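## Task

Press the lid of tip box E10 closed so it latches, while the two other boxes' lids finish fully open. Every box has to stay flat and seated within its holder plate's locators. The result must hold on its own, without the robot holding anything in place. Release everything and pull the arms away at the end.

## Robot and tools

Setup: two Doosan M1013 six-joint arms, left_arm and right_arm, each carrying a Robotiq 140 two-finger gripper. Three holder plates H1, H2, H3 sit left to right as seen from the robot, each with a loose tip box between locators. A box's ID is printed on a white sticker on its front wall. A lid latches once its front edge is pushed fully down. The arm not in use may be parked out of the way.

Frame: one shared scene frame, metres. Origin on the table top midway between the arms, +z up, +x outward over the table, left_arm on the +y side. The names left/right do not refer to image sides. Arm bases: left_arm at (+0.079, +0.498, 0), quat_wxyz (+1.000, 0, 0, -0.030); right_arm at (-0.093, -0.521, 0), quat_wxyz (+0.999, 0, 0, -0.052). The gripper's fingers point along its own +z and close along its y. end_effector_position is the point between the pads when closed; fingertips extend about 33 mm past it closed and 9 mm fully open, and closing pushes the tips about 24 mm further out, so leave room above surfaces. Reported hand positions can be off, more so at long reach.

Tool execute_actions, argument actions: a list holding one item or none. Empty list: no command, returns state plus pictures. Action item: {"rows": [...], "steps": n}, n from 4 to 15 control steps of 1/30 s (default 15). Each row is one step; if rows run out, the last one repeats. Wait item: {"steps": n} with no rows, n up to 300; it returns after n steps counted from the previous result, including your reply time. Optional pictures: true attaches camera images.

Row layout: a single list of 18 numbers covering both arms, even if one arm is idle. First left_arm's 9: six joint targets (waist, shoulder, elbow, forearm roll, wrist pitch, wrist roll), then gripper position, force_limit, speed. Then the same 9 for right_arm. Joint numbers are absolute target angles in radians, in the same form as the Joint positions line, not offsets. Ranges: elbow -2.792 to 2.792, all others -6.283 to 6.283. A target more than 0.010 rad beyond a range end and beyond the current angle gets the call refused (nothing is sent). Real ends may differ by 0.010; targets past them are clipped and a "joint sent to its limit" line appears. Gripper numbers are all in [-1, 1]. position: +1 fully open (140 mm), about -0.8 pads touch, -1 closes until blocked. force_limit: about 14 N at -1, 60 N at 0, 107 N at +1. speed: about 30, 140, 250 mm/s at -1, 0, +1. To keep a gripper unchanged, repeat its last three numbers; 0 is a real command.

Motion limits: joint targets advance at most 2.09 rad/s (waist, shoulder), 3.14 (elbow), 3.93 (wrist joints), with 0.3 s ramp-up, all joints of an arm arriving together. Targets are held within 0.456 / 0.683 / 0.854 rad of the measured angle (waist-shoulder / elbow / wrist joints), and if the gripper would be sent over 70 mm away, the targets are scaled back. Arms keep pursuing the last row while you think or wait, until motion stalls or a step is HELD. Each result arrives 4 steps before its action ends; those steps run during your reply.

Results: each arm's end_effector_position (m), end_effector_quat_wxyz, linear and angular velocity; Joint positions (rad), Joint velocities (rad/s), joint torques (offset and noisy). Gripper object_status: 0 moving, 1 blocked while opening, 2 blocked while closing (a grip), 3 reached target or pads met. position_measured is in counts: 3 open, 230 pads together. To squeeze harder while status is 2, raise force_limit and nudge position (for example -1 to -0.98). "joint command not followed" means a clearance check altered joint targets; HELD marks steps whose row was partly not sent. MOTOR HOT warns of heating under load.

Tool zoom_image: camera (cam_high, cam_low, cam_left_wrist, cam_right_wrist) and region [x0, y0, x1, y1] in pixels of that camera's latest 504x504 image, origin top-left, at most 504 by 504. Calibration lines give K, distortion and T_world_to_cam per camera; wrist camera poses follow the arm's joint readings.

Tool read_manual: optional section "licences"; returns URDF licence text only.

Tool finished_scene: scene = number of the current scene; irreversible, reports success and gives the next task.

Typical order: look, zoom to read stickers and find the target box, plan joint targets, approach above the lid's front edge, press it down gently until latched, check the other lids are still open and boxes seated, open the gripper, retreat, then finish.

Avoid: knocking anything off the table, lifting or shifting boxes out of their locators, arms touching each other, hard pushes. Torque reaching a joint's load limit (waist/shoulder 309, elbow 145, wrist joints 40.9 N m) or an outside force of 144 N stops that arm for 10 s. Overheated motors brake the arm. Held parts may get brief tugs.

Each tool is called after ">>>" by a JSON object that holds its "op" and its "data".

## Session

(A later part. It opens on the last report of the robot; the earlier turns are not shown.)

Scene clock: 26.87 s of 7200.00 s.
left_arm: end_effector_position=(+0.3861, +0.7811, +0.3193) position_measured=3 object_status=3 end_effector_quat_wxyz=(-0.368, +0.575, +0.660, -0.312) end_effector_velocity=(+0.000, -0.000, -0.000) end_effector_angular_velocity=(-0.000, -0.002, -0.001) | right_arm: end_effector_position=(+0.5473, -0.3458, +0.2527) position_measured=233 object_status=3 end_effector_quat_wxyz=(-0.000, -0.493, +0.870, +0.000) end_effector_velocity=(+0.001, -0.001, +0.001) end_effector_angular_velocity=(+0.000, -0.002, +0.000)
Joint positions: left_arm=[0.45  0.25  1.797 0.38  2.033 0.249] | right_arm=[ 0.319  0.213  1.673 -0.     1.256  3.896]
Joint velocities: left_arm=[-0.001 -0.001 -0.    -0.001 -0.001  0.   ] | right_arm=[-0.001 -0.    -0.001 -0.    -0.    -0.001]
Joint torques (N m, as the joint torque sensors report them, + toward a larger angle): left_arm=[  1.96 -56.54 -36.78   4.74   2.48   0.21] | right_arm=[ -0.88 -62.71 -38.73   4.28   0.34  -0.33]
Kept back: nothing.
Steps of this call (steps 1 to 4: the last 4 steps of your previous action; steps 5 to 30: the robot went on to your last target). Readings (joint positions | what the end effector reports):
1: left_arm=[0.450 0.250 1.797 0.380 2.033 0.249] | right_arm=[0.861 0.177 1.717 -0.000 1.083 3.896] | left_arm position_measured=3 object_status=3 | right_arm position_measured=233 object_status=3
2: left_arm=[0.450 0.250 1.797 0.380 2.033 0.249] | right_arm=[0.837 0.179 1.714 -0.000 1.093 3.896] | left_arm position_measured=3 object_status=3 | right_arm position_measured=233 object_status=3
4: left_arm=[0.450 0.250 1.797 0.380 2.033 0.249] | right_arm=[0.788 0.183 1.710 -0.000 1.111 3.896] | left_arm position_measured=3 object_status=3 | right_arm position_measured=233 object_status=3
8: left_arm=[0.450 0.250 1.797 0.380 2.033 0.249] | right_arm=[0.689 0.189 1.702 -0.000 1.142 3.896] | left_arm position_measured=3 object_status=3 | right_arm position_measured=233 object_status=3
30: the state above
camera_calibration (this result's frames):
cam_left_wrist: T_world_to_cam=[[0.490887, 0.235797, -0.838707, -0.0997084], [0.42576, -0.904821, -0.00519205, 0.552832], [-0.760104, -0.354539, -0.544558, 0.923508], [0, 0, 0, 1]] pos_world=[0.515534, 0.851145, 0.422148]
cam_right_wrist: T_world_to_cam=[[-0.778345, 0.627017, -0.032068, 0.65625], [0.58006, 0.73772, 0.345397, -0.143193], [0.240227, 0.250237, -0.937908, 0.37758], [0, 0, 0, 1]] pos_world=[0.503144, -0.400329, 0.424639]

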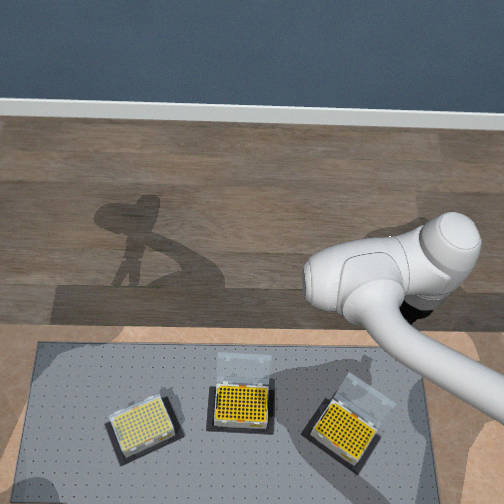

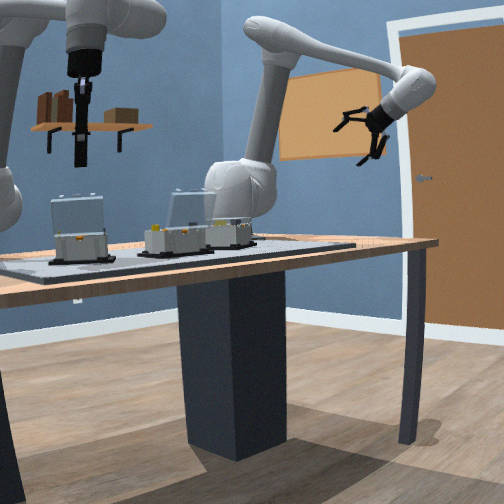

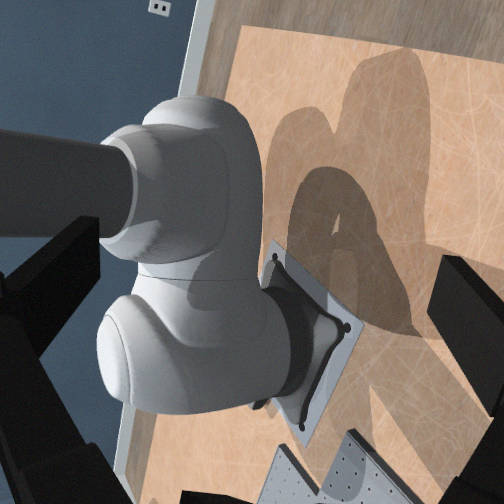

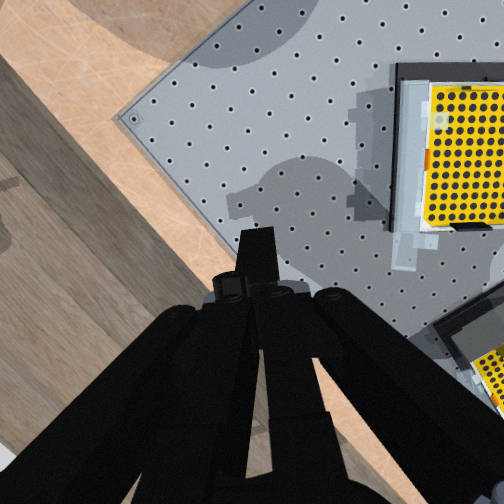

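>>> {"op": "execute_actions", "data": {"actions": [{"rows":[[0.45,0.25,1.797,0.38,2.033,0.249,1,0,0,0.319,0.271,1.778,0,1.093,3.896,-1,0,0]],"steps":15}]}}

>>> {"op": "execute_actions", "data": {"actions": [{"rows":[[0.45,0.25,1.797,0.38,2.033,0.249,1,0,0,0.354,0.245,1.808,0,1.088,3.896,-1,0,0],[0.45,0.25,1.797,0.38,2.033,0.249,1,0,0,0.354,0.245,1.808,0,1.088,3.896,-1,0,0],[0.45,0.25,1.797,0.38,2.033,0.249,1,0,0,0.39,0.219,1.839,0,1.084,3.896,-1,0,0],[0.45,0.25,1.797,0.38,2.033,0.249,1,0,0,0.39,0.219,1.839,0,1.084,3.896,-1,0,0],[0.45,0.25,1.797,0.38,2.033,0.249,1,0,0,0.425,0.193,1.869,0,1.079,3.896,-1,0,0],[0.45,0.25,1.797,0.38,2.033,0.249,1,0,0,0.425,0.193,1.869,0,1.079,3.896,-1,0,0],[0.45,0.25,1.797,0.38,2.033,0.249,1,0,0,0.461,0.168,1.9,0,1.074,3.896,-1,0,0],[0.45,0.25,1.797,0.38,2.033,0.249,1,0,0,0.461,0.168,1.9,0,1.074,3.896,-1,0,0],[0.45,0.25,1.797,0.38,2.033,0.249,1,0,0,0.496,0.142,1.93,0,1.07,3.896,-1,0,0],[0.45,0.25,1.797,0.38,2.033,0.249,1,0,0,0.496,0.142,1.93,0,1.07,3.896,-1,0,0],[0.45,0.25,1.797,0.38,2.033,0.249,1,0,0,0.532,0.116,1.961,0,1.065,3.896,-1,0,0]],"steps":15}]}}

>>> {"op": "execute_actions", "data": {"actions": [{"steps":15}], "pictures": true}}

Scene clock: 27.57 s of 7200.00 s.
left_arm: end_effector_position=(+0.3861, +0.7811, +0.3193) position_measured=3 object_status=3 end_effector_quat_wxyz=(-0.368, +0.575, +0.660, -0.312) end_effector_velocity=(-0.000, +0.000, +0.000) end_effector_angular_velocity=(+0.000, -0.002, +0.000) | right_arm: end_effector_position=(+0.5472, -0.3460, +0.1603) position_measured=233 object_status=3 end_effector_quat_wxyz=(-0.000, -0.493, +0.870, +0.000) end_effector_velocity=(-0.000, -0.000, -0.002) end_effector_angular_velocity=(+0.000, -0.001, -0.000)
Joint positions: left_arm=[0.45  0.25  1.797 0.38  2.033 0.249] | right_arm=[0.319 0.271 1.778 0.    1.093 3.896]
Joint velocities: left_arm=[ 0.001 -0.001  0.    -0.    -0.001  0.   ] | right_arm=[-0.     0.     0.004  0.    -0.005  0.   ]
Joint torques (N m, as the joint torque sensors report them, + toward a larger angle): left_arm=[  1.   -56.73 -37.38   4.62   2.54   0.44] | right_arm=[ -0.89 -65.22 -36.75   4.02   0.06  -0.24]
Steps of this call (steps 1 to 10: the robot went on to your last target; steps 11 to 21: the first 11 steps of this action). Readings (joint positions | what the end effector reports):
11: left_arm=[0.450 0.250 1.797 0.380 2.033 0.249] | right_arm=[0.319 0.213 1.674 -0.000 1.255 3.896] | left_arm position_measured=3 object_status=3 | right_arm position_measured=233 object_status=3
12: left_arm=[0.450 0.250 1.797 0.380 2.033 0.249] | right_arm=[0.319 0.217 1.681 0.000 1.243 3.896] | left_arm position_measured=3 object_status=3 | right_arm position_measured=233 object_status=3
14: left_arm=[0.450 0.250 1.797 0.380 2.033 0.249] | right_arm=[0.319 0.240 1.722 0.000 1.180 3.896] | left_arm position_measured=3 object_status=3 | right_arm position_measured=233 object_status=3
18: left_arm=[0.450 0.250 1.797 0.380 2.033 0.249] | right_arm=[0.319 0.271 1.777 0.000 1.096 3.896] | left_arm position_measured=3 object_status=3 | right_arm position_measured=233 object_status=3
21: the state above

Scene clock: 28.07 s of 7200.00 s.
left_arm: end_effector_position=(+0.3861, +0.7811, +0.3193) position_measured=3 object_status=3 end_effector_quat_wxyz=(-0.368, +0.575, +0.660, -0.312) end_effector_velocity=(+0.000, +0.000, +0.000) end_effector_angular_velocity=(+0.001, -0.001, +0.001) | right_arm: end_effector_position=(+0.4431, -0.2755, +0.1651) position_measured=233 object_status=3 end_effector_quat_wxyz=(-0.000, -0.559, +0.829, +0.000) end_effector_velocity=(-0.350, +0.186, +0.006) end_effector_angular_velocity=(+0.003, -0.007, +0.511)
Joint positions: left_arm=[0.45  0.25  1.797 0.38  2.033 0.249] | right_arm=[0.475 0.157 1.912 0.    1.073 3.896]
Joint velocities: left_arm=[ 0.     0.    -0.001 -0.     0.    -0.001] | right_arm=[ 0.51  -0.372  0.432  0.    -0.068 -0.001]
Joint torques (N m, as the joint torque sensors report them, + toward a larger angle): left_arm=[  0.79 -57.75 -37.85   4.82   2.38   0.28] | right_arm=[ -5.19 -43.61 -35.31   3.7    0.33  -0.41]
Steps of this call (steps 1 to 4: the last 4 steps of your previous action; steps 5 to 15: the first 11 steps of this action). Readings (joint positions | what the end effector reports):
5: left_arm=[0.450 0.250 1.797 0.380 2.033 0.249] | right_arm=[0.320 0.270 1.779 0.000 1.093 3.896] | left_arm position_measured=3 object_status=3 | right_arm position_measured=233 object_status=3
6: left_arm=[0.450 0.250 1.797 0.380 2.033 0.249] | right_arm=[0.326 0.266 1.784 0.000 1.092 3.896] | left_arm position_measured=3 object_status=3 | right_arm position_measured=233 object_status=3
8: left_arm=[0.450 0.250 1.797 0.380 2.033 0.249] | right_arm=[0.355 0.245 1.809 0.000 1.088 3.896] | left_arm position_measured=3 object_status=3 | right_arm position_measured=233 object_status=3
12: left_arm=[0.450 0.250 1.797 0.380 2.033 0.249] | right_arm=[0.423 0.195 1.867 0.000 1.079 3.896] | left_arm position_measured=3 object_status=3 | right_arm position_measured=233 object_status=3
15: the state above

Scene clock: 28.57 s of 7200.00 s.
left_arm: end_effector_position=(+0.3861, +0.7811, +0.3193) position_measured=3 object_status=3 end_effector_quat_wxyz=(-0.368, +0.575, +0.660, -0.312) end_effector_velocity=(-0.000, -0.000, -0.001) end_effector_angular_velocity=(-0.000, +0.000, -0.000) | right_arm: end_effector_position=(+0.4032, -0.2569, +0.1648) position_measured=233 object_status=3 end_effector_quat_wxyz=(-0.000, -0.583, +0.813, +0.000) end_effector_velocity=(-0.000, +0.000, +0.000) end_effector_angular_velocity=(+0.000, -0.000, +0.001)
Joint positions: left_arm=[0.45  0.25  1.797 0.38  2.033 0.249] | right_arm=[0.532 0.116 1.961 0.    1.065 3.896]
Joint velocities: left_arm=[ 0.     0.     0.001 -0.    -0.001 -0.   ] | right_arm=[ 0.    -0.    -0.     0.     0.    -0.001]
Joint torques (N m, as the joint torque sensors report them, + toward a larger angle): left_arm=[  2.95 -57.95 -37.34   4.72   2.16   0.06] | right_arm=[ -0.74 -48.61 -35.52   3.94   0.35  -0.33]
Kept back: nothing.
Steps of this call (steps 1 to 4: the last 4 steps of your previous action; steps 5 to 15: the robot went on to your last target). Readings (joint positions | what the end effector reports):
1: left_arm=[0.450 0.250 1.797 0.380 2.033 0.249] | right_arm=[0.493 0.144 1.927 0.000 1.070 3.896] | left_arm position_measured=3 object_status=3 | right_arm position_measured=233 object_status=3
2: left_arm=[0.450 0.250 1.797 0.380 2.033 0.249] | right_arm=[0.510 0.132 1.942 0.000 1.068 3.896] | left_arm position_measured=3 object_status=3 | right_arm position_measured=233 object_status=3
4: left_arm=[0.450 0.250 1.797 0.380 2.033 0.249] | right_arm=[0.529 0.118 1.959 0.000 1.065 3.896] | left_arm position_measured=3 object_status=3 | right_arm position_measured=233 object_status=3
8: left_arm=[0.450 0.250 1.797 0.380 2.033 0.249] | right_arm=[0.532 0.116 1.961 0.000 1.065 3.896] | left_arm position_measured=3 object_status=3 | right_arm position_measured=233 object_status=3
15: the state above
camera_calibration (this result's frames):
cam_left_wrist: T_world_to_cam=[[0.490887, 0.235797, -0.838707, -0.0997086], [0.42576, -0.904821, -0.00519186, 0.552832], [-0.760104, -0.354539, -0.544558, 0.923508], [0, 0, 0, 1]] pos_world=[0.515534, 0.851145, 0.422148]
cam_right_wrist: T_world_to_cam=[[-0.893189, 0.448538, -0.0320347, 0.486005], [0.411227, 0.843559, 0.3454, 0.000374245], [0.181948, 0.295334, -0.937909, 0.342561], [0, 0, 0, 1]] pos_world=[0.371612, -0.319477, 0.336731]

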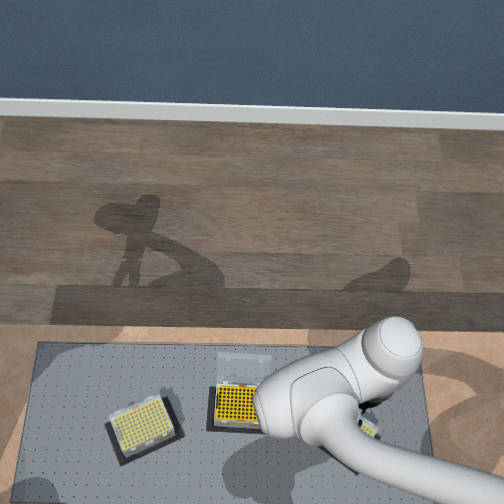

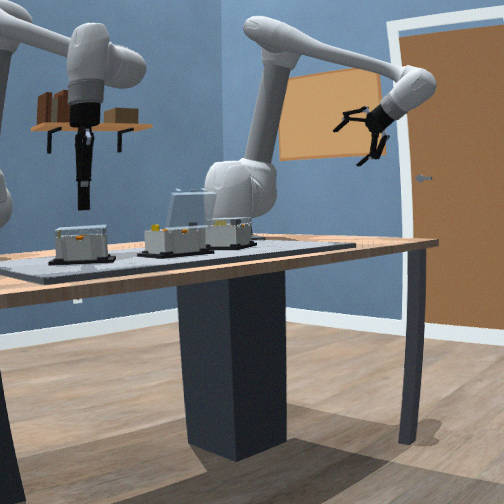

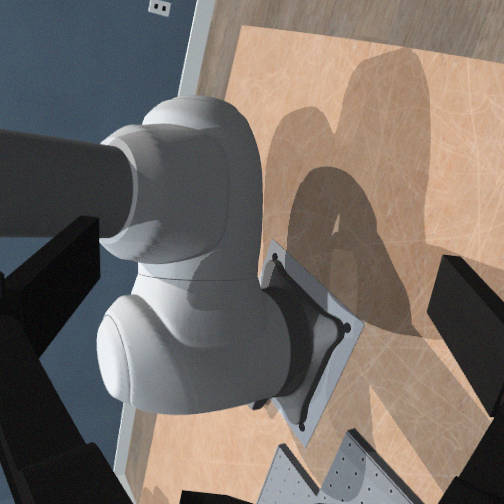

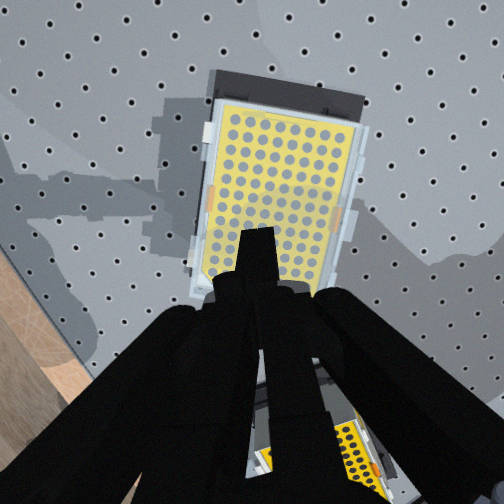

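>>> {"op": "execute_actions", "data": {"actions": [{"rows":[[0.45,0.25,1.797,0.38,2.033,0.249,1,0,0,0.583,0.085,1.995,0,1.06,3.896,-1,0,0],[0.45,0.25,1.797,0.38,2.033,0.249,1,0,0,0.583,0.085,1.995,0,1.06,3.896,-1,0,0],[0.45,0.25,1.797,0.38,2.033,0.249,1,0,0,0.583,0.085,1.995,0,1.06,3.896,-1,0,0],[0.45,0.25,1.797,0.38,2.033,0.249,1,0,0,0.583,0.085,1.995,0,1.06,3.896,-1,0,0],[0.45,0.25,1.797,0.38,2.033,0.249,1,0,0,0.583,0.108,2.022,0,1.012,3.896,-1,0,0]],"steps":15}]}}

>>> {"op": "execute_actions", "data": {"actions": [{"rows":[[0.45,0.25,1.797,0.38,2.033,0.249,1,0,0,0.583,0.121,2.036,0,0.984,3.896,-1,0,0]],"steps":15}]}}

>>> {"op": "execute_actions", "data": {"actions": [{"rows":[[0.45,0.25,1.797,0.38,2.033,0.249,1,0,0,0.583,0.1225,2.0375,0,0.981,3.896,-1,0,0]],"steps":12}]}}

Scene clock: 29.30 s of 7200.00 s.
left_arm: end_effector_position=(+0.3861, +0.7811, +0.3193) position_measured=3 object_status=3 end_effector_quat_wxyz=(-0.368, +0.575, +0.660, -0.312) end_effector_velocity=(-0.000, +0.000, +0.000) end_effector_angular_velocity=(+0.000, +0.001, -0.000) | right_arm: end_effector_position=(+0.3715, -0.2412, +0.1401) position_measured=233 object_status=3 end_effector_quat_wxyz=(-0.000, -0.603, +0.798, -0.000) end_effector_velocity=(-0.000, -0.000, -0.003) end_effector_angular_velocity=(+0.001, -0.002, -0.001)
Joint positions: left_arm=[0.45  0.25  1.797 0.38  2.033 0.249] | right_arm=[ 0.583  0.108  2.022 -0.     1.012  3.896]
Joint velocities: left_arm=[ 0.     0.    -0.     0.001  0.     0.   ] | right_arm=[ 0.     0.001  0.005  0.    -0.008  0.001]
Joint torques (N m, as the joint torque sensors report them, + toward a larger angle): left_arm=[  2.16 -57.73 -37.05   4.76   2.33  -0.01] | right_arm=[ -0.91 -47.37 -33.94   3.77   0.46  -0.33]
Steps of this call (steps 1 to 11: the robot went on to your last target; steps 12 to 22: the first 11 steps of this action). Readings (joint positions | what the end effector reports):
12: left_arm=[0.450 0.250 1.797 0.380 2.033 0.249] | right_arm=[0.533 0.116 1.961 0.000 1.065 3.896] | left_arm position_measured=3 object_status=3 | right_arm position_measured=233 object_status=3
13: left_arm=[0.450 0.250 1.797 0.380 2.033 0.249] | right_arm=[0.539 0.112 1.966 0.000 1.064 3.896] | left_arm position_measured=3 object_status=3 | right_arm position_measured=233 object_status=3
15: left_arm=[0.450 0.250 1.797 0.380 2.033 0.249] | right_arm=[0.568 0.094 1.985 0.000 1.062 3.896] | left_arm position_measured=3 object_status=3 | right_arm position_measured=233 object_status=3
19: left_arm=[0.450 0.250 1.797 0.380 2.033 0.249] | right_arm=[0.583 0.104 2.018 -0.000 1.019 3.896] | left_arm position_measured=3 object_status=3 | right_arm position_measured=233 object_status=3
22: the state above

Scene clock: 29.80 s of 7200.00 s.
left_arm: end_effector_position=(+0.3861, +0.7811, +0.3193) position_measured=3 object_status=3 end_effector_quat_wxyz=(-0.368, +0.575, +0.660, -0.312) end_effector_velocity=(-0.000, +0.000, -0.000) end_effector_angular_velocity=(-0.001, +0.002, +0.001) | right_arm: end_effector_position=(+0.3716, -0.2411, +0.1262) position_measured=233 object_status=3 end_effector_quat_wxyz=(+0.000, -0.603, +0.798, -0.000) end_effector_velocity=(-0.000, -0.000, -0.000) end_effector_angular_velocity=(-0.000, +0.001, -0.000)
Joint positions: left_arm=[0.45  0.25  1.797 0.38  2.033 0.249] | right_arm=[ 0.583  0.121  2.036 -0.     0.984  3.896]
Joint velocities: left_arm=[ 0.001  0.     0.001 -0.     0.001  0.   ] | right_arm=[ 0.  0.  0. -0. -0.  0.]
Joint torques (N m, as the joint torque sensors report them, + toward a larger angle): left_arm=[  0.15 -56.79 -37.75   4.83   2.17   0.17] | right_arm=[ -0.78 -47.15 -33.55   3.52   0.09  -0.35]
Steps of this call (steps 1 to 4: the last 4 steps of your previous action; steps 5 to 15: the first 11 steps of this action). Readings (joint positions | what the end effector reports):
5: left_arm=[0.450 0.250 1.797 0.380 2.033 0.249] | right_arm=[0.583 0.109 2.023 -0.000 1.010 3.896] | left_arm position_measured=3 object_status=3 | right_arm position_measured=233 object_status=3
6: left_arm=[0.450 0.250 1.797 0.380 2.033 0.249] | right_arm=[0.583 0.113 2.027 -0.000 1.000 3.896] | left_arm position_measured=3 object_status=3 | right_arm position_measured=233 object_status=3
8: left_arm=[0.450 0.250 1.797 0.380 2.033 0.249] | right_arm=[0.583 0.120 2.035 -0.000 0.987 3.896] | left_arm position_measured=3 object_status=3 | right_arm position_measured=233 object_status=3
12: left_arm=[0.450 0.250 1.797 0.380 2.033 0.249] | right_arm=[0.583 0.121 2.036 -0.000 0.984 3.896] | left_arm position_measured=3 object_status=3 | right_arm position_measured=233 object_status=3
15: the state above

Scene clock: 30.20 s of 7200.00 s.
left_arm: end_effector_position=(+0.3861, +0.7811, +0.3193) position_measured=3 object_status=3 end_effector_quat_wxyz=(-0.368, +0.575, +0.660, -0.312) end_effector_velocity=(+0.001, +0.000, +0.000) end_effector_angular_velocity=(+0.000, -0.002, +0.000) | right_arm: end_effector_position=(+0.3715, -0.2411, +0.1247) position_measured=233 object_status=3 end_effector_quat_wxyz=(+0.000, -0.603, +0.798, -0.000) end_effector_velocity=(+0.001, +0.000, +0.000) end_effector_angular_velocity=(+0.000, -0.001, -0.000)
Joint positions: left_arm=[0.45  0.25  1.797 0.38  2.033 0.249] | right_arm=[ 0.583  0.122  2.037 -0.     0.981  3.896]
Joint velocities: left_arm=[-0.    -0.    -0.002 -0.001 -0.    -0.   ] | right_arm=[-0.     0.    -0.001 -0.    -0.001  0.   ]
Joint torques (N m, as the joint torque sensors report them, + toward a larger angle): left_arm=[  1.77 -59.53 -37.92   4.72   2.37   0.35] | right_arm=[ -1.02 -48.6  -33.63   3.69   0.27  -0.39]
Steps of this call (steps 1 to 4: the last 4 steps of your previous action; steps 5 to 12: the first 8 steps of this action). Readings (joint positions | what the end effector reports):
5: left_arm=[0.450 0.250 1.797 0.380 2.033 0.249] | right_arm=[0.583 0.121 2.036 -0.000 0.984 3.896] | left_arm position_measured=3 object_status=3 | right_arm position_measured=233 object_status=3
6: left_arm=[0.450 0.250 1.797 0.380 2.033 0.249] | right_arm=[0.583 0.122 2.037 -0.000 0.982 3.896] | left_arm position_measured=3 object_status=3 | right_arm position_measured=233 object_status=3
8: left_arm=[0.450 0.250 1.797 0.380 2.033 0.249] | right_arm=[0.583 0.122 2.037 -0.000 0.981 3.896] | left_arm position_measured=3 object_status=3 | right_arm position_measured=233 object_status=3
12: the state above

>>> {"op": "execute_actions", "data": {"actions": [{"rows":[[0.45,0.25,1.797,0.38,2.033,0.249,1,0,0,0.583,0.1232,2.0383,0,0.9795,3.896,-1,0,0]],"steps":15}]}}

>>> {"op": "execute_actions", "data": {"actions": [{"rows":[[0.45,0.25,1.797,0.38,2.033,0.249,1,0,0,0.583,0.1238,2.0389,0,0.9783,3.896,-1,0,0]],"steps":15}]}}

Scene clock: 30.70 s of 7200.00 s.
left_arm: end_effector_position=(+0.3861, +0.7811, +0.3193) position_measured=3 object_status=3 end_effector_quat_wxyz=(-0.368, +0.575, +0.660, -0.312) end_effector_velocity=(-0.000, +0.001, +0.000) end_effector_angular_velocity=(+0.001, -0.001, +0.000) | right_arm: end_effector_position=(+0.3715, -0.2411, +0.1239) position_measured=233 object_status=3 end_effector_quat_wxyz=(+0.000, -0.603, +0.798, -0.000) end_effector_velocity=(+0.000, +0.000, +0.000) end_effector_angular_velocity=(+0.001, -0.001, +0.001)
Joint positions: left_arm=[0.45  0.25  1.797 0.38  2.033 0.249] | right_arm=[0.583 0.123 2.038 0.    0.98  3.896]
Joint velocities: left_arm=[ 0.001 -0.    -0.     0.001 -0.001  0.   ] | right_arm=[ 0.    -0.    -0.    -0.    -0.002 -0.   ]
Joint torques (N m, as the joint torque sensors report them, + toward a larger angle): left_arm=[  1.98 -59.47 -37.86   4.64   2.57   0.33] | right_arm=[ -0.93 -48.16 -33.85   3.66   0.37  -0.31]
Steps of this call (steps 1 to 4: the last 4 steps of your previous action; steps 5 to 15: the first 11 steps of this action). Readings (joint positions | what the end effector reports):
5: left_arm=[0.450 0.250 1.797 0.380 2.033 0.249] | right_arm=[0.583 0.123 2.038 -0.000 0.981 3.896] | left_arm position_measured=3 object_status=3 | right_arm position_measured=233 object_status=3
6: left_arm=[0.450 0.250 1.797 0.380 2.033 0.249] | right_arm=[0.583 0.123 2.038 0.000 0.980 3.896] | left_arm position_measured=3 object_status=3 | right_arm position_measured=233 object_status=3
8: left_arm=[0.450 0.250 1.797 0.380 2.033 0.249] | right_arm=[0.583 0.123 2.038 0.000 0.980 3.896] | left_arm position_measured=3 object_status=3 | right_arm position_measured=233 object_status=3
12: left_arm=[0.450 0.250 1.797 0.380 2.033 0.249] | right_arm=[0.583 0.123 2.038 0.000 0.980 3.896] | left_arm position_measured=3 object_status=3 | right_arm position_measured=233 object_status=3
15: the state above

Scene clock: 31.20 s of 7200.00 s.
left_arm: end_effector_position=(+0.3861, +0.7811, +0.3193) position_measured=3 object_status=3 end_effector_quat_wxyz=(-0.368, +0.575, +0.660, -0.312) end_effector_velocity=(+0.000, +0.000, +0.001) end_effector_angular_velocity=(+0.000, -0.001, -0.001) | right_arm: end_effector_position=(+0.3715, -0.2411, +0.1234) position_measured=233 object_status=3 end_effector_quat_wxyz=(+0.000, -0.603, +0.798, -0.000) end_effector_velocity=(-0.000, +0.000, +0.000) end_effector_angular_velocity=(-0.000, +0.000, -0.000)
Joint positions: left_arm=[0.45  0.25  1.797 0.38  2.033 0.249] | right_arm=[0.583 0.124 2.039 0.    0.978 3.896]
Joint velocities: left_arm=[-0.    -0.001 -0.001  0.     0.     0.001] | right_arm=[ 0.    -0.    -0.     0.     0.     0.001]
Joint torques (N m, as the joint torque sensors report them, + toward a larger angle): left_arm=[ -0.27 -55.55 -38.18   4.55   2.24   0.37] | right_arm=[ -1.39 -35.16 -25.83   3.21  -1.06  -0.38]
Steps of this call (steps 1 to 4: the last 4 steps of your previous action; steps 5 to 15: the first 11 steps of this action). Readings (joint positions | what the end effector reports):
5: left_arm=[0.450 0.250 1.797 0.380 2.033 0.249] | right_arm=[0.583 0.123 2.038 0.000 0.979 3.896] | left_arm position_measured=3 object_status=3 | right_arm position_measured=233 object_status=3
6: left_arm=[0.450 0.250 1.797 0.380 2.033 0.249] | right_arm=[0.583 0.124 2.039 0.000 0.979 3.896] | left_arm position_measured=3 object_status=3 | right_arm position_measured=233 object_status=3
8: left_arm=[0.450 0.250 1.797 0.380 2.033 0.249] | right_arm=[0.583 0.124 2.039 0.000 0.978 3.896] | left_arm position_measured=3 object_status=3 | right_arm position_measured=233 object_status=3
12: left_arm=[0.450 0.250 1.797 0.380 2.033 0.249] | right_arm=[0.583 0.124 2.039 0.000 0.978 3.896] | left_arm position_measured=3 object_status=3 | right_arm position_measured=233 object_status=3
15: the state above

>>> {"op": "execute_actions", "data": {"actions": [{"rows":[[0.45,0.25,1.797,0.38,2.033,0.249,1,0,0,0.583,0.1244,2.0395,0,0.9771,3.896,-1,0,0]],"steps":15}]}}

>>> {"op": "execute_actions", "data": {"actions": [{"rows":[[0.45,0.25,1.797,0.38,2.033,0.249,1,0,0,0.583,0.06,1.95,0,0.95,3.896,-1,0,0]],"steps":15}]}}

>>> {"op": "execute_actions", "data": {"actions": [{"rows":[[0.45,0.25,1.797,0.38,2.033,0.249,1,0,0,0.75,-0.066,2.1,0,0.75,3.896,-1,0,0]],"steps":15}]}}

>>> {"op": "execute_actions", "data": {"actions": [{"steps":12}], "pictures": true}}

Scene clock: 31.80 s of 7200.00 s.
left_arm: end_effector_position=(+0.3861, +0.7811, +0.3193) position_measured=3 object_status=3 end_effector_quat_wxyz=(-0.368, +0.575, +0.660, -0.312) end_effector_velocity=(-0.000, -0.000, +0.001) end_effector_angular_velocity=(+0.002, +0.001, +0.000) | right_arm: end_effector_position=(+0.3715, -0.2411, +0.1228) position_measured=233 object_status=3 end_effector_quat_wxyz=(+0.000, -0.603, +0.798, -0.000) end_effector_velocity=(+0.000, +0.000, -0.000) end_effector_angular_velocity=(-0.000, +0.000, -0.001)
Joint positions: left_arm=[0.45  0.25  1.797 0.38  2.033 0.249] | right_arm=[0.583 0.124 2.039 0.    0.977 3.896]
Joint velocities: left_arm=[-0.001 -0.001 -0.     0.001  0.001 -0.001] | right_arm=[-0.     0.    -0.     0.     0.     0.001]
Joint torques (N m, as the joint torque sensors report them, + toward a larger angle): left_arm=[  3.83 -58.07 -37.03   4.94   2.65   0.32] | right_arm=[-2.11 -5.1  -8.16  3.17 -5.27 -0.45]
Steps of this call (steps 1 to 4: the last 4 steps of your previous action; steps 5 to 7: the robot went on to your last target; steps 8 to 18: the first 11 steps of this action). Readings (joint positions | what the end effector reports):
8: left_arm=[0.450 0.250 1.797 0.380 2.033 0.249] | right_arm=[0.583 0.124 2.039 0.000 0.978 3.896] | left_arm position_measured=3 object_status=3 | right_arm position_measured=233 object_status=3
9: left_arm=[0.450 0.250 1.797 0.380 2.033 0.249] | right_arm=[0.583 0.124 2.039 0.000 0.978 3.896] | left_arm position_measured=3 object_status=3 | right_arm position_measured=233 object_status=3
11: left_arm=[0.450 0.250 1.797 0.380 2.033 0.249] | right_arm=[0.583 0.124 2.039 0.000 0.977 3.896] | left_arm position_measured=3 object_status=3 | right_arm position_measured=233 object_status=3
15: left_arm=[0.450 0.250 1.797 0.380 2.033 0.249] | right_arm=[0.583 0.124 2.039 0.000 0.977 3.896] | left_arm position_measured=3 object_status=3 | right_arm position_measured=233 object_status=3
18: the state above

Scene clock: 32.30 s of 7200.00 s.
left_arm: end_effector_position=(+0.3861, +0.7811, +0.3193) position_measured=3 object_status=3 end_effector_quat_wxyz=(-0.368, +0.575, +0.660, -0.312) end_effector_velocity=(-0.000, +0.000, +0.000) end_effector_angular_velocity=(-0.001, -0.001, +0.000) | right_arm: end_effector_position=(+0.4268, -0.2124, +0.2063) position_measured=233 object_status=3 end_effector_quat_wxyz=(+0.089, -0.601, +0.794, -0.015) end_effector_velocity=(+0.003, +0.001, +0.004) end_effector_angular_velocity=(+0.004, -0.007, +0.000)
Joint positions: left_arm=[0.45  0.25  1.797 0.38  2.033 0.249] | right_arm=[0.583 0.06  1.95  0.    0.95  3.896]
Joint velocities: left_arm=[ 0.001 -0.    -0.001 -0.     0.     0.002] | right_arm=[ 0.    -0.002 -0.005 -0.    -0.001 -0.   ]
Joint torques (N m, as the joint torque sensors report them, + toward a larger angle): left_arm=[  1.06 -57.55 -37.85   4.65   2.28   0.36] | right_arm=[ -0.73 -43.52 -38.47   4.02   0.39  -0.43]
Steps of this call (steps 1 to 4: the last 4 steps of your previous action; steps 5 to 15: the first 11 steps of this action). Readings (joint positions | what the end effector reports):
5: left_arm=[0.450 0.250 1.797 0.380 2.033 0.249] | right_arm=[0.583 0.124 2.039 0.000 0.977 3.896] | left_arm position_measured=3 object_status=3 | right_arm position_measured=233 object_status=3
6: left_arm=[0.450 0.250 1.797 0.380 2.033 0.249] | right_arm=[0.583 0.119 2.031 0.000 0.974 3.896] | left_arm position_measured=3 object_status=3 | right_arm position_measured=233 object_status=3
8: left_arm=[0.450 0.250 1.797 0.380 2.033 0.249] | right_arm=[0.583 0.091 1.991 0.000 0.962 3.896] | left_arm position_measured=3 object_status=3 | right_arm position_measured=233 object_status=3
12: left_arm=[0.450 0.250 1.797 0.380 2.033 0.249] | right_arm=[0.583 0.061 1.951 0.000 0.950 3.896] | left_arm position_measured=3 object_status=3 | right_arm position_measured=233 object_status=3
15: the state above

Scene clock: 32.80 s of 7200.00 s.
left_arm: end_effector_position=(+0.3861, +0.7811, +0.3193) position_measured=3 object_status=3 end_effector_quat_wxyz=(-0.368, +0.575, +0.660, -0.312) end_effector_velocity=(-0.000, +0.000, -0.000) end_effector_angular_velocity=(+0.001, -0.002, +0.001) | right_arm: end_effector_position=(+0.3467, -0.1469, +0.2101) position_measured=233 object_status=3 end_effector_quat_wxyz=(-0.177, +0.657, -0.733, +0.015) end_effector_velocity=(-0.003, +0.008, +0.001) end_effector_angular_velocity=(+0.016, -0.021, +0.014)
Joint positions: left_arm=[0.45  0.25  1.797 0.38  2.033 0.249] | right_arm=[ 0.75  -0.066  2.099  0.     0.751  3.896]
Joint velocities: left_arm=[ 0.001 -0.001  0.    -0.    -0.001 -0.001] | right_arm=[ 0.014 -0.007  0.011 -0.    -0.03  -0.   ]
Joint torques (N m, as the joint torque sensors report them, + toward a larger angle): left_arm=[  3.59 -58.26 -36.54   4.8    2.56   0.35] | right_arm=[-10.49 -15.75 -42.13   4.29  -0.96  -0.38]
Steps of this call (steps 1 to 4: the last 4 steps of your previous action; steps 5 to 15: the first 11 steps of this action). Readings (joint positions | what the end effector reports):
5: left_arm=[0.450 0.250 1.797 0.380 2.033 0.249] | right_arm=[0.584 0.059 1.951 0.000 0.949 3.896] | left_arm position_measured=3 object_status=3 | right_arm position_measured=233 object_status=3
6: left_arm=[0.450 0.250 1.797 0.380 2.033 0.249] | right_arm=[0.590 0.055 1.957 0.000 0.941 3.896] | left_arm position_measured=3 object_status=3 | right_arm position_measured=233 object_status=3
8: left_arm=[0.450 0.250 1.797 0.380 2.033 0.249] | right_arm=[0.625 0.028 1.990 0.000 0.899 3.896] | left_arm position_measured=3 object_status=3 | right_arm position_measured=233 object_status=3
12: left_arm=[0.450 0.250 1.797 0.380 2.033 0.249] | right_arm=[0.726 -0.048 2.079 0.000 0.779 3.896] | left_arm position_measured=3 object_status=3 | right_arm position_measured=233 object_status=3
15: the state above

Scene clock: 33.20 s of 7200.00 s.
left_arm: end_effector_position=(+0.3861, +0.7811, +0.3193) position_measured=3 object_status=3 end_effector_quat_wxyz=(-0.368, +0.575, +0.660, -0.312) end_effector_velocity=(-0.000, -0.000, -0.000) end_effector_angular_velocity=(+0.000, +0.001, -0.001) | right_arm: end_effector_position=(+0.3465, -0.1468, +0.2099) position_measured=233 object_status=3 end_effector_quat_wxyz=(-0.177, +0.657, -0.733, +0.015) end_effector_velocity=(+0.000, +0.000, +0.000) end_effector_angular_velocity=(+0.000, -0.000, +0.000)
Joint positions: left_arm=[0.45  0.25  1.797 0.38  2.033 0.249] | right_arm=[ 0.75  -0.066  2.1    0.     0.75   3.896]
Joint velocities: left_arm=[-0.    -0.     0.001  0.001 -0.     0.   ] | right_arm=[ 0. -0. -0. -0.  0. -0.]
Joint torques (N m, as the joint torque sensors report them, + toward a larger angle): left_arm=[  3.17 -57.57 -37.29   4.8    2.34   0.12] | right_arm=[ -0.72 -31.67 -37.39   4.02  -0.47  -0.38]
Kept back: nothing.
Steps of this call (steps 1 to 4: the last 4 steps of your previous action; steps 5 to 12: the robot went on to your last target). Readings (joint positions | what the end effector reports):
1: left_arm=[0.450 0.250 1.797 0.380 2.033 0.249] | right_arm=[0.750 -0.066 2.100 0.000 0.750 3.896] | left_arm position_measured=3 object_status=3 | right_arm position_measured=233 object_status=3
2: left_arm=[0.450 0.250 1.797 0.380 2.033 0.249] | right_arm=[0.750 -0.066 2.100 0.000 0.750 3.896] | left_arm position_measured=3 object_status=3 | right_arm position_measured=233 object_status=3
4: left_arm=[0.450 0.250 1.797 0.380 2.033 0.249] | right_arm=[0.750 -0.066 2.100 0.000 0.750 3.896] | left_arm position_measured=3 object_status=3 | right_arm position_measured=233 object_status=3
8: left_arm=[0.450 0.250 1.797 0.380 2.033 0.249] | right_arm=[0.750 -0.066 2.100 0.000 0.750 3.896] | left_arm position_measured=3 object_status=3 | right_arm position_measured=233 object_status=3
12: the state above
camera_calibration (this result's frames):
cam_left_wrist: T_world_to_cam=[[0.490887, 0.235797, -0.838707, -0.0997086], [0.42576, -0.904821, -0.00519198, 0.552832], [-0.760104, -0.354539, -0.544558, 0.923508], [0, 0, 0, 1]] pos_world=[0.515534, 0.851145, 0.422148]
cam_right_wrist: T_world_to_cam=[[-0.928346, 0.275418, -0.249636, 0.419826], [0.0857228, 0.812101, 0.577186, -0.0252029], [0.361697, 0.514429, -0.77752, 0.298925], [0, 0, 0, 1]] pos_world=[0.283784, -0.248936, 0.351771]

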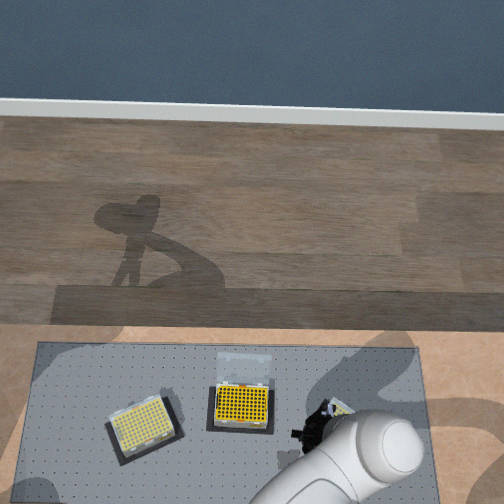

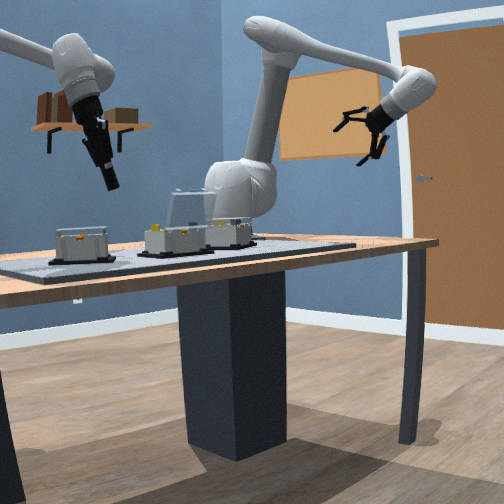

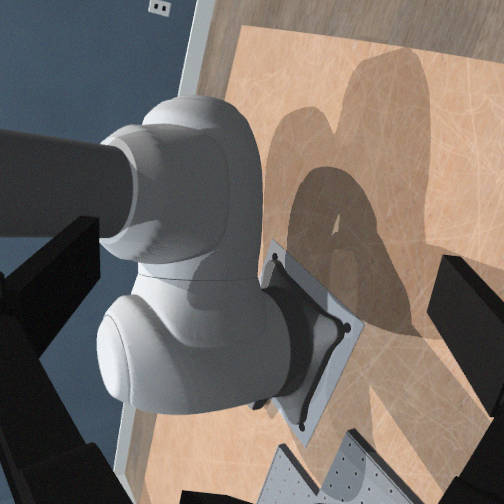

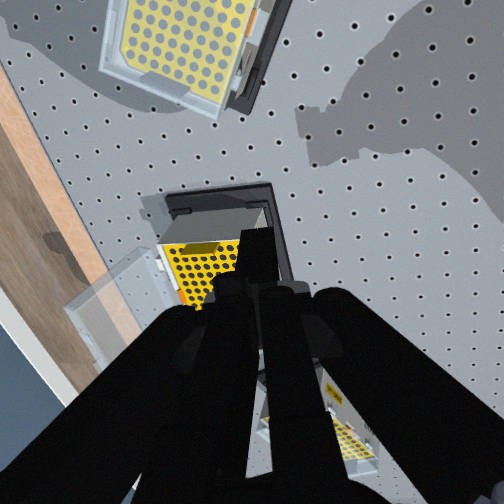

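>>> {"op": "execute_actions", "data": {"actions": [{"rows":[[0.45,0.25,1.797,0.38,2.033,0.249,1,0,0,1.059,0.193,2.142,0,0.005,3.142,-1,0,0]],"steps":15}]}}

>>> {"op": "execute_actions", "data": {"actions": [{"steps":20}]}}

>>> {"op": "execute_actions", "data": {"actions": [{"rows":[[0.45,0.25,1.797,0.38,2.033,0.249,1,0,0,1.059,0.3015,2.19,0,-0.15,3.142,-1,0,0]],"steps":15}]}}

>>> {"op": "execute_actions", "data": {"actions": [{"steps":8}], "pictures": true}}

Scene clock: 34.43 s of 7200.00 s.
left_arm: end_effector_position=(+0.3861, +0.7811, +0.3193) position_measured=3 object_status=3 end_effector_quat_wxyz=(-0.368, +0.575, +0.660, -0.312) end_effector_velocity=(+0.000, +0.000, -0.001) end_effector_angular_velocity=(-0.000, -0.000, -0.000) | right_arm: end_effector_position=(+0.3544, -0.0008, +0.1690) position_measured=233 object_status=3 end_effector_quat_wxyz=(-0.287, +0.812, -0.505, +0.059) end_effector_velocity=(-0.062, +0.485, -0.119) end_effector_angular_velocity=(+0.052, -1.087, +1.666)
Joint positions: left_arm=[0.45  0.25  1.797 0.38  2.033 0.249] | right_arm=[ 0.915  0.072  2.122 -0.     0.353  3.494]
Joint velocities: left_arm=[ 0.     0.001  0.    -0.    -0.001 -0.   ] | right_arm=[ 0.554  0.464  0.075  0.    -1.325 -1.342]
Joint torques (N m, as the joint torque sensors report them, + toward a larger angle): left_arm=[  1.45 -56.94 -36.61   4.36   2.6    0.42] | right_arm=[  2.7  -41.44 -34.58   3.5   -0.4   -0.02]
Steps of this call (steps 1 to 15: the robot went on to your last target; steps 16 to 26: nothing new was sent; steps 27 to 37: the first 11 steps of this action). Readings (joint positions | what the end effector reports):
27: left_arm=[0.450 0.250 1.797 0.380 2.033 0.249] | right_arm=[0.751 -0.066 2.100 -0.000 0.748 3.895] | left_arm position_measured=3 object_status=3 | right_arm position_measured=233 object_status=3
28: left_arm=[0.450 0.250 1.797 0.380 2.033 0.249] | right_arm=[0.755 -0.062 2.101 -0.000 0.737 3.883] | left_arm position_measured=3 object_status=3 | right_arm position_measured=233 object_status=3
30: left_arm=[0.450 0.250 1.797 0.380 2.033 0.249] | right_arm=[0.783 -0.039 2.104 -0.000 0.671 3.816] | left_arm position_measured=3 object_status=3 | right_arm position_measured=233 object_status=3
34: left_arm=[0.450 0.250 1.797 0.380 2.033 0.249] | right_arm=[0.859 0.025 2.115 -0.000 0.487 3.630] | left_arm position_measured=3 object_status=3 | right_arm position_measured=233 object_status=3
37: the state above

Scene clock: 35.10 s of 7200.00 s.
left_arm: end_effector_position=(+0.3861, +0.7811, +0.3193) position_measured=3 object_status=3 end_effector_quat_wxyz=(-0.368, +0.575, +0.660, -0.312) end_effector_velocity=(-0.000, +0.000, -0.000) end_effector_angular_velocity=(+0.001, -0.002, -0.001) | right_arm: end_effector_position=(+0.3194, +0.1206, +0.1429) position_measured=233 object_status=3 end_effector_quat_wxyz=(-0.372, +0.877, -0.279, +0.118) end_effector_velocity=(-0.000, -0.000, -0.000) end_effector_angular_velocity=(-0.000, +0.000, +0.000)
Joint positions: left_arm=[0.45  0.25  1.797 0.38  2.033 0.249] | right_arm=[ 1.059  0.193  2.142 -0.     0.005  3.142]
Joint velocities: left_arm=[ 0.    -0.001  0.     0.001 -0.002  0.   ] | right_arm=[ 0.  0.  0. -0. -0. -0.]
Joint torques (N m, as the joint torque sensors report them, + toward a larger angle): left_arm=[ -0.91 -58.31 -36.35   4.87   2.24   0.24] | right_arm=[ -0.29 -52.45 -31.16   3.17  -1.33  -0.31]
Kept back: nothing.
Steps of this call (steps 1 to 4: the last 4 steps of your previous action; steps 5 to 20: the robot went on to your last target). Readings (joint positions | what the end effector reports):
1: left_arm=[0.450 0.250 1.797 0.380 2.033 0.249] | right_arm=[0.934 0.088 2.125 -0.000 0.307 3.448] | left_arm position_measured=3 object_status=3 | right_arm position_measured=233 object_status=3
2: left_arm=[0.450 0.250 1.797 0.380 2.033 0.249] | right_arm=[0.952 0.103 2.128 -0.000 0.262 3.402] | left_arm position_measured=3 object_status=3 | right_arm position_measured=233 object_status=3
4: left_arm=[0.450 0.250 1.797 0.380 2.033 0.249] | right_arm=[0.990 0.135 2.133 -0.000 0.171 3.310] | left_arm position_measured=3 object_status=3 | right_arm position_measured=233 object_status=3
8: left_arm=[0.450 0.250 1.797 0.380 2.033 0.249] | right_arm=[1.052 0.187 2.141 -0.000 0.023 3.160] | left_arm position_measured=3 object_status=3 | right_arm position_measured=233 object_status=3
20: the state above

Scene clock: 35.47 s of 7200.00 s.
left_arm: end_effector_position=(+0.3861, +0.7811, +0.3193) position_measured=3 object_status=3 end_effector_quat_wxyz=(-0.368, +0.575, +0.660, -0.312) end_effector_velocity=(-0.001, -0.000, +0.000) end_effector_angular_velocity=(+0.000, -0.000, +0.000) | right_arm: end_effector_position=(+0.3192, +0.1204, +0.0679) position_measured=233 object_status=3 end_effector_quat_wxyz=(-0.371, +0.878, -0.279, +0.118) end_effector_velocity=(+0.000, +0.000, +0.001) end_effector_angular_velocity=(+0.003, -0.002, +0.000)
Joint positions: left_arm=[0.45  0.25  1.797 0.38  2.033 0.249] | right_arm=[ 1.059  0.302  2.19  -0.    -0.15   3.142]
Joint velocities: left_arm=[ 0.    -0.001  0.001  0.     0.     0.   ] | right_arm=[ 0.    -0.     0.001  0.    -0.004 -0.   ]
Joint torques (N m, as the joint torque sensors report them, + toward a larger angle): left_arm=[  2.03 -56.97 -38.15   4.56   2.42   0.37] | right_arm=[ -0.45 -57.44 -25.52   2.52  -1.67  -0.29]
Steps of this call (steps 1 to 11: the first 11 steps of this action). Readings (joint positions | what the end effector reports):
1: left_arm=[0.450 0.250 1.797 0.380 2.033 0.249] | right_arm=[1.059 0.194 2.142 -0.000 0.004 3.142] | left_arm position_measured=3 object_status=3 | right_arm position_measured=233 object_status=3
2: left_arm=[0.450 0.250 1.797 0.380 2.033 0.249] | right_arm=[1.059 0.200 2.145 -0.000 -0.005 3.142] | left_arm position_measured=3 object_status=3 | right_arm position_measured=233 object_status=3
4: left_arm=[0.450 0.250 1.797 0.380 2.033 0.249] | right_arm=[1.059 0.235 2.161 -0.000 -0.056 3.142] | left_arm position_measured=3 object_status=3 | right_arm position_measured=233 object_status=3
8: left_arm=[0.450 0.250 1.797 0.380 2.033 0.249] | right_arm=[1.059 0.301 2.190 -0.000 -0.147 3.142] | left_arm position_measured=3 object_status=3 | right_arm position_measured=233 object_status=3
11: the state above

Scene clock: 35.73 s of 7200.00 s.
left_arm: end_effector_position=(+0.3861, +0.7811, +0.3193) position_measured=3 object_status=3 end_effector_quat_wxyz=(-0.368, +0.575, +0.660, -0.312) end_effector_velocity=(+0.000, +0.000, -0.000) end_effector_angular_velocity=(-0.002, +0.001, +0.001) | right_arm: end_effector_position=(+0.3191, +0.1203, +0.0679) position_measured=233 object_status=3 end_effector_quat_wxyz=(-0.371, +0.878, -0.279, +0.118) end_effector_velocity=(+0.000, +0.000, +0.000) end_effector_angular_velocity=(+0.000, -0.000, +0.000)
Joint positions: left_arm=[0.45  0.25  1.797 0.38  2.033 0.249] | right_arm=[ 1.059  0.302  2.19  -0.    -0.15   3.142]
Joint velocities: left_arm=[ 0.001  0.001 -0.001 -0.001  0.001  0.001] | right_arm=[-0. -0. -0. -0. -0. -0.]
Joint torques (N m, as the joint torque sensors report them, + toward a larger angle): left_arm=[ -0.99 -56.21 -36.92   5.26   2.56   0.26] | right_arm=[ -1.28 -59.18 -26.47   2.65  -1.38  -0.34]
Kept back: nothing.
Steps of this call (steps 1 to 4: the last 4 steps of your previous action; steps 5 to 8: the robot went on to your last target). Readings (joint positions | what the end effector reports):
1: left_arm=[0.450 0.250 1.797 0.380 2.033 0.249] | right_arm=[1.059 0.302 2.190 -0.000 -0.150 3.142] | left_arm position_measured=3 object_status=3 | right_arm position_measured=233 object_status=3
2: left_arm=[0.450 0.250 1.797 0.380 2.033 0.249] | right_arm=[1.059 0.302 2.190 -0.000 -0.150 3.142] | left_arm position_measured=3 object_status=3 | right_arm position_measured=233 object_status=3
4: left_arm=[0.450 0.250 1.797 0.380 2.033 0.249] | right_arm=[1.059 0.302 2.190 -0.000 -0.150 3.142] | left_arm position_measured=3 object_status=3 | right_arm position_measured=233 object_status=3
8: the state above
camera_calibration (this result's frames):
cam_left_wrist: T_world_to_cam=[[0.490887, 0.235797, -0.838707, -0.0997085], [0.42576, -0.904821, -0.00519209, 0.552832], [-0.760104, -0.354539, -0.544558, 0.923508], [0, 0, 0, 1]] pos_world=[0.515534, 0.851145, 0.422148]
cam_right_wrist: T_world_to_cam=[[-0.498018, -0.463896, -0.732652, 0.269837], [-0.855112, 0.403098, 0.32603, 0.208671], [0.144086, 0.788868, -0.597433, 0.0851918], [0, 0, 0, 1]] pos_world=[0.300546, -0.0261439, 0.18056]

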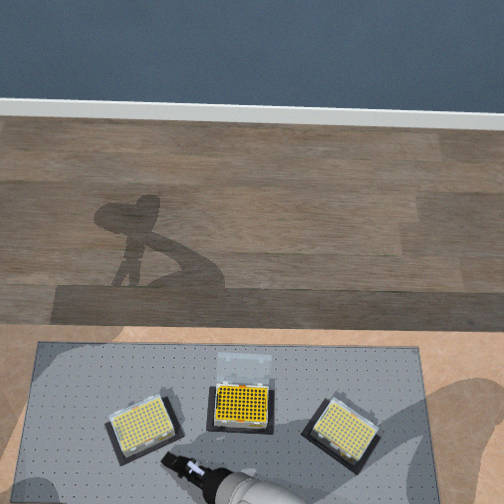

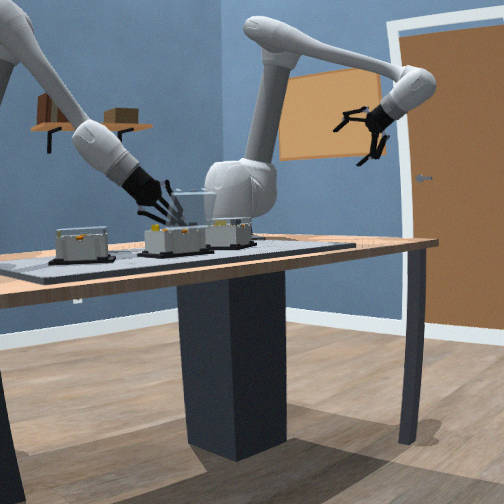

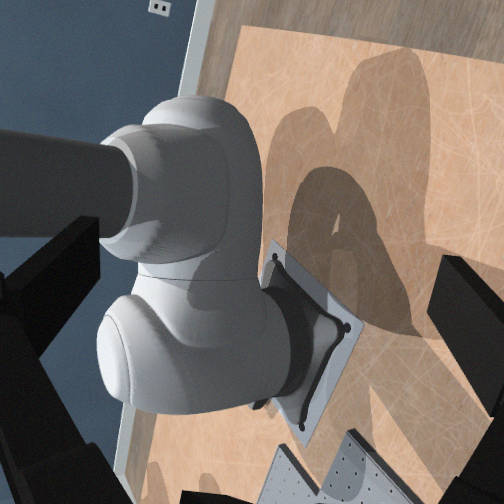

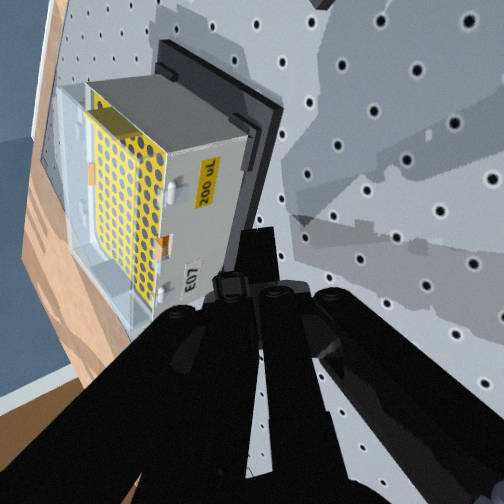

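>>> {"op": "zoom_image", "data": {"camera": "cam_right_wrist", "region": [120, 140, 290, 320]}}

Region (120, 140, 290, 320) of cam_right_wrist's 504x504 image, scaled by 2.800, with more detail than that image has.

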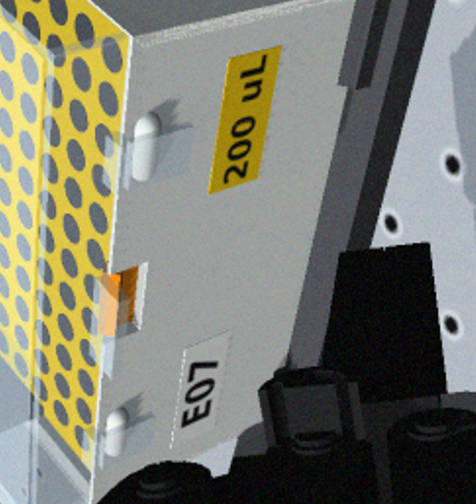

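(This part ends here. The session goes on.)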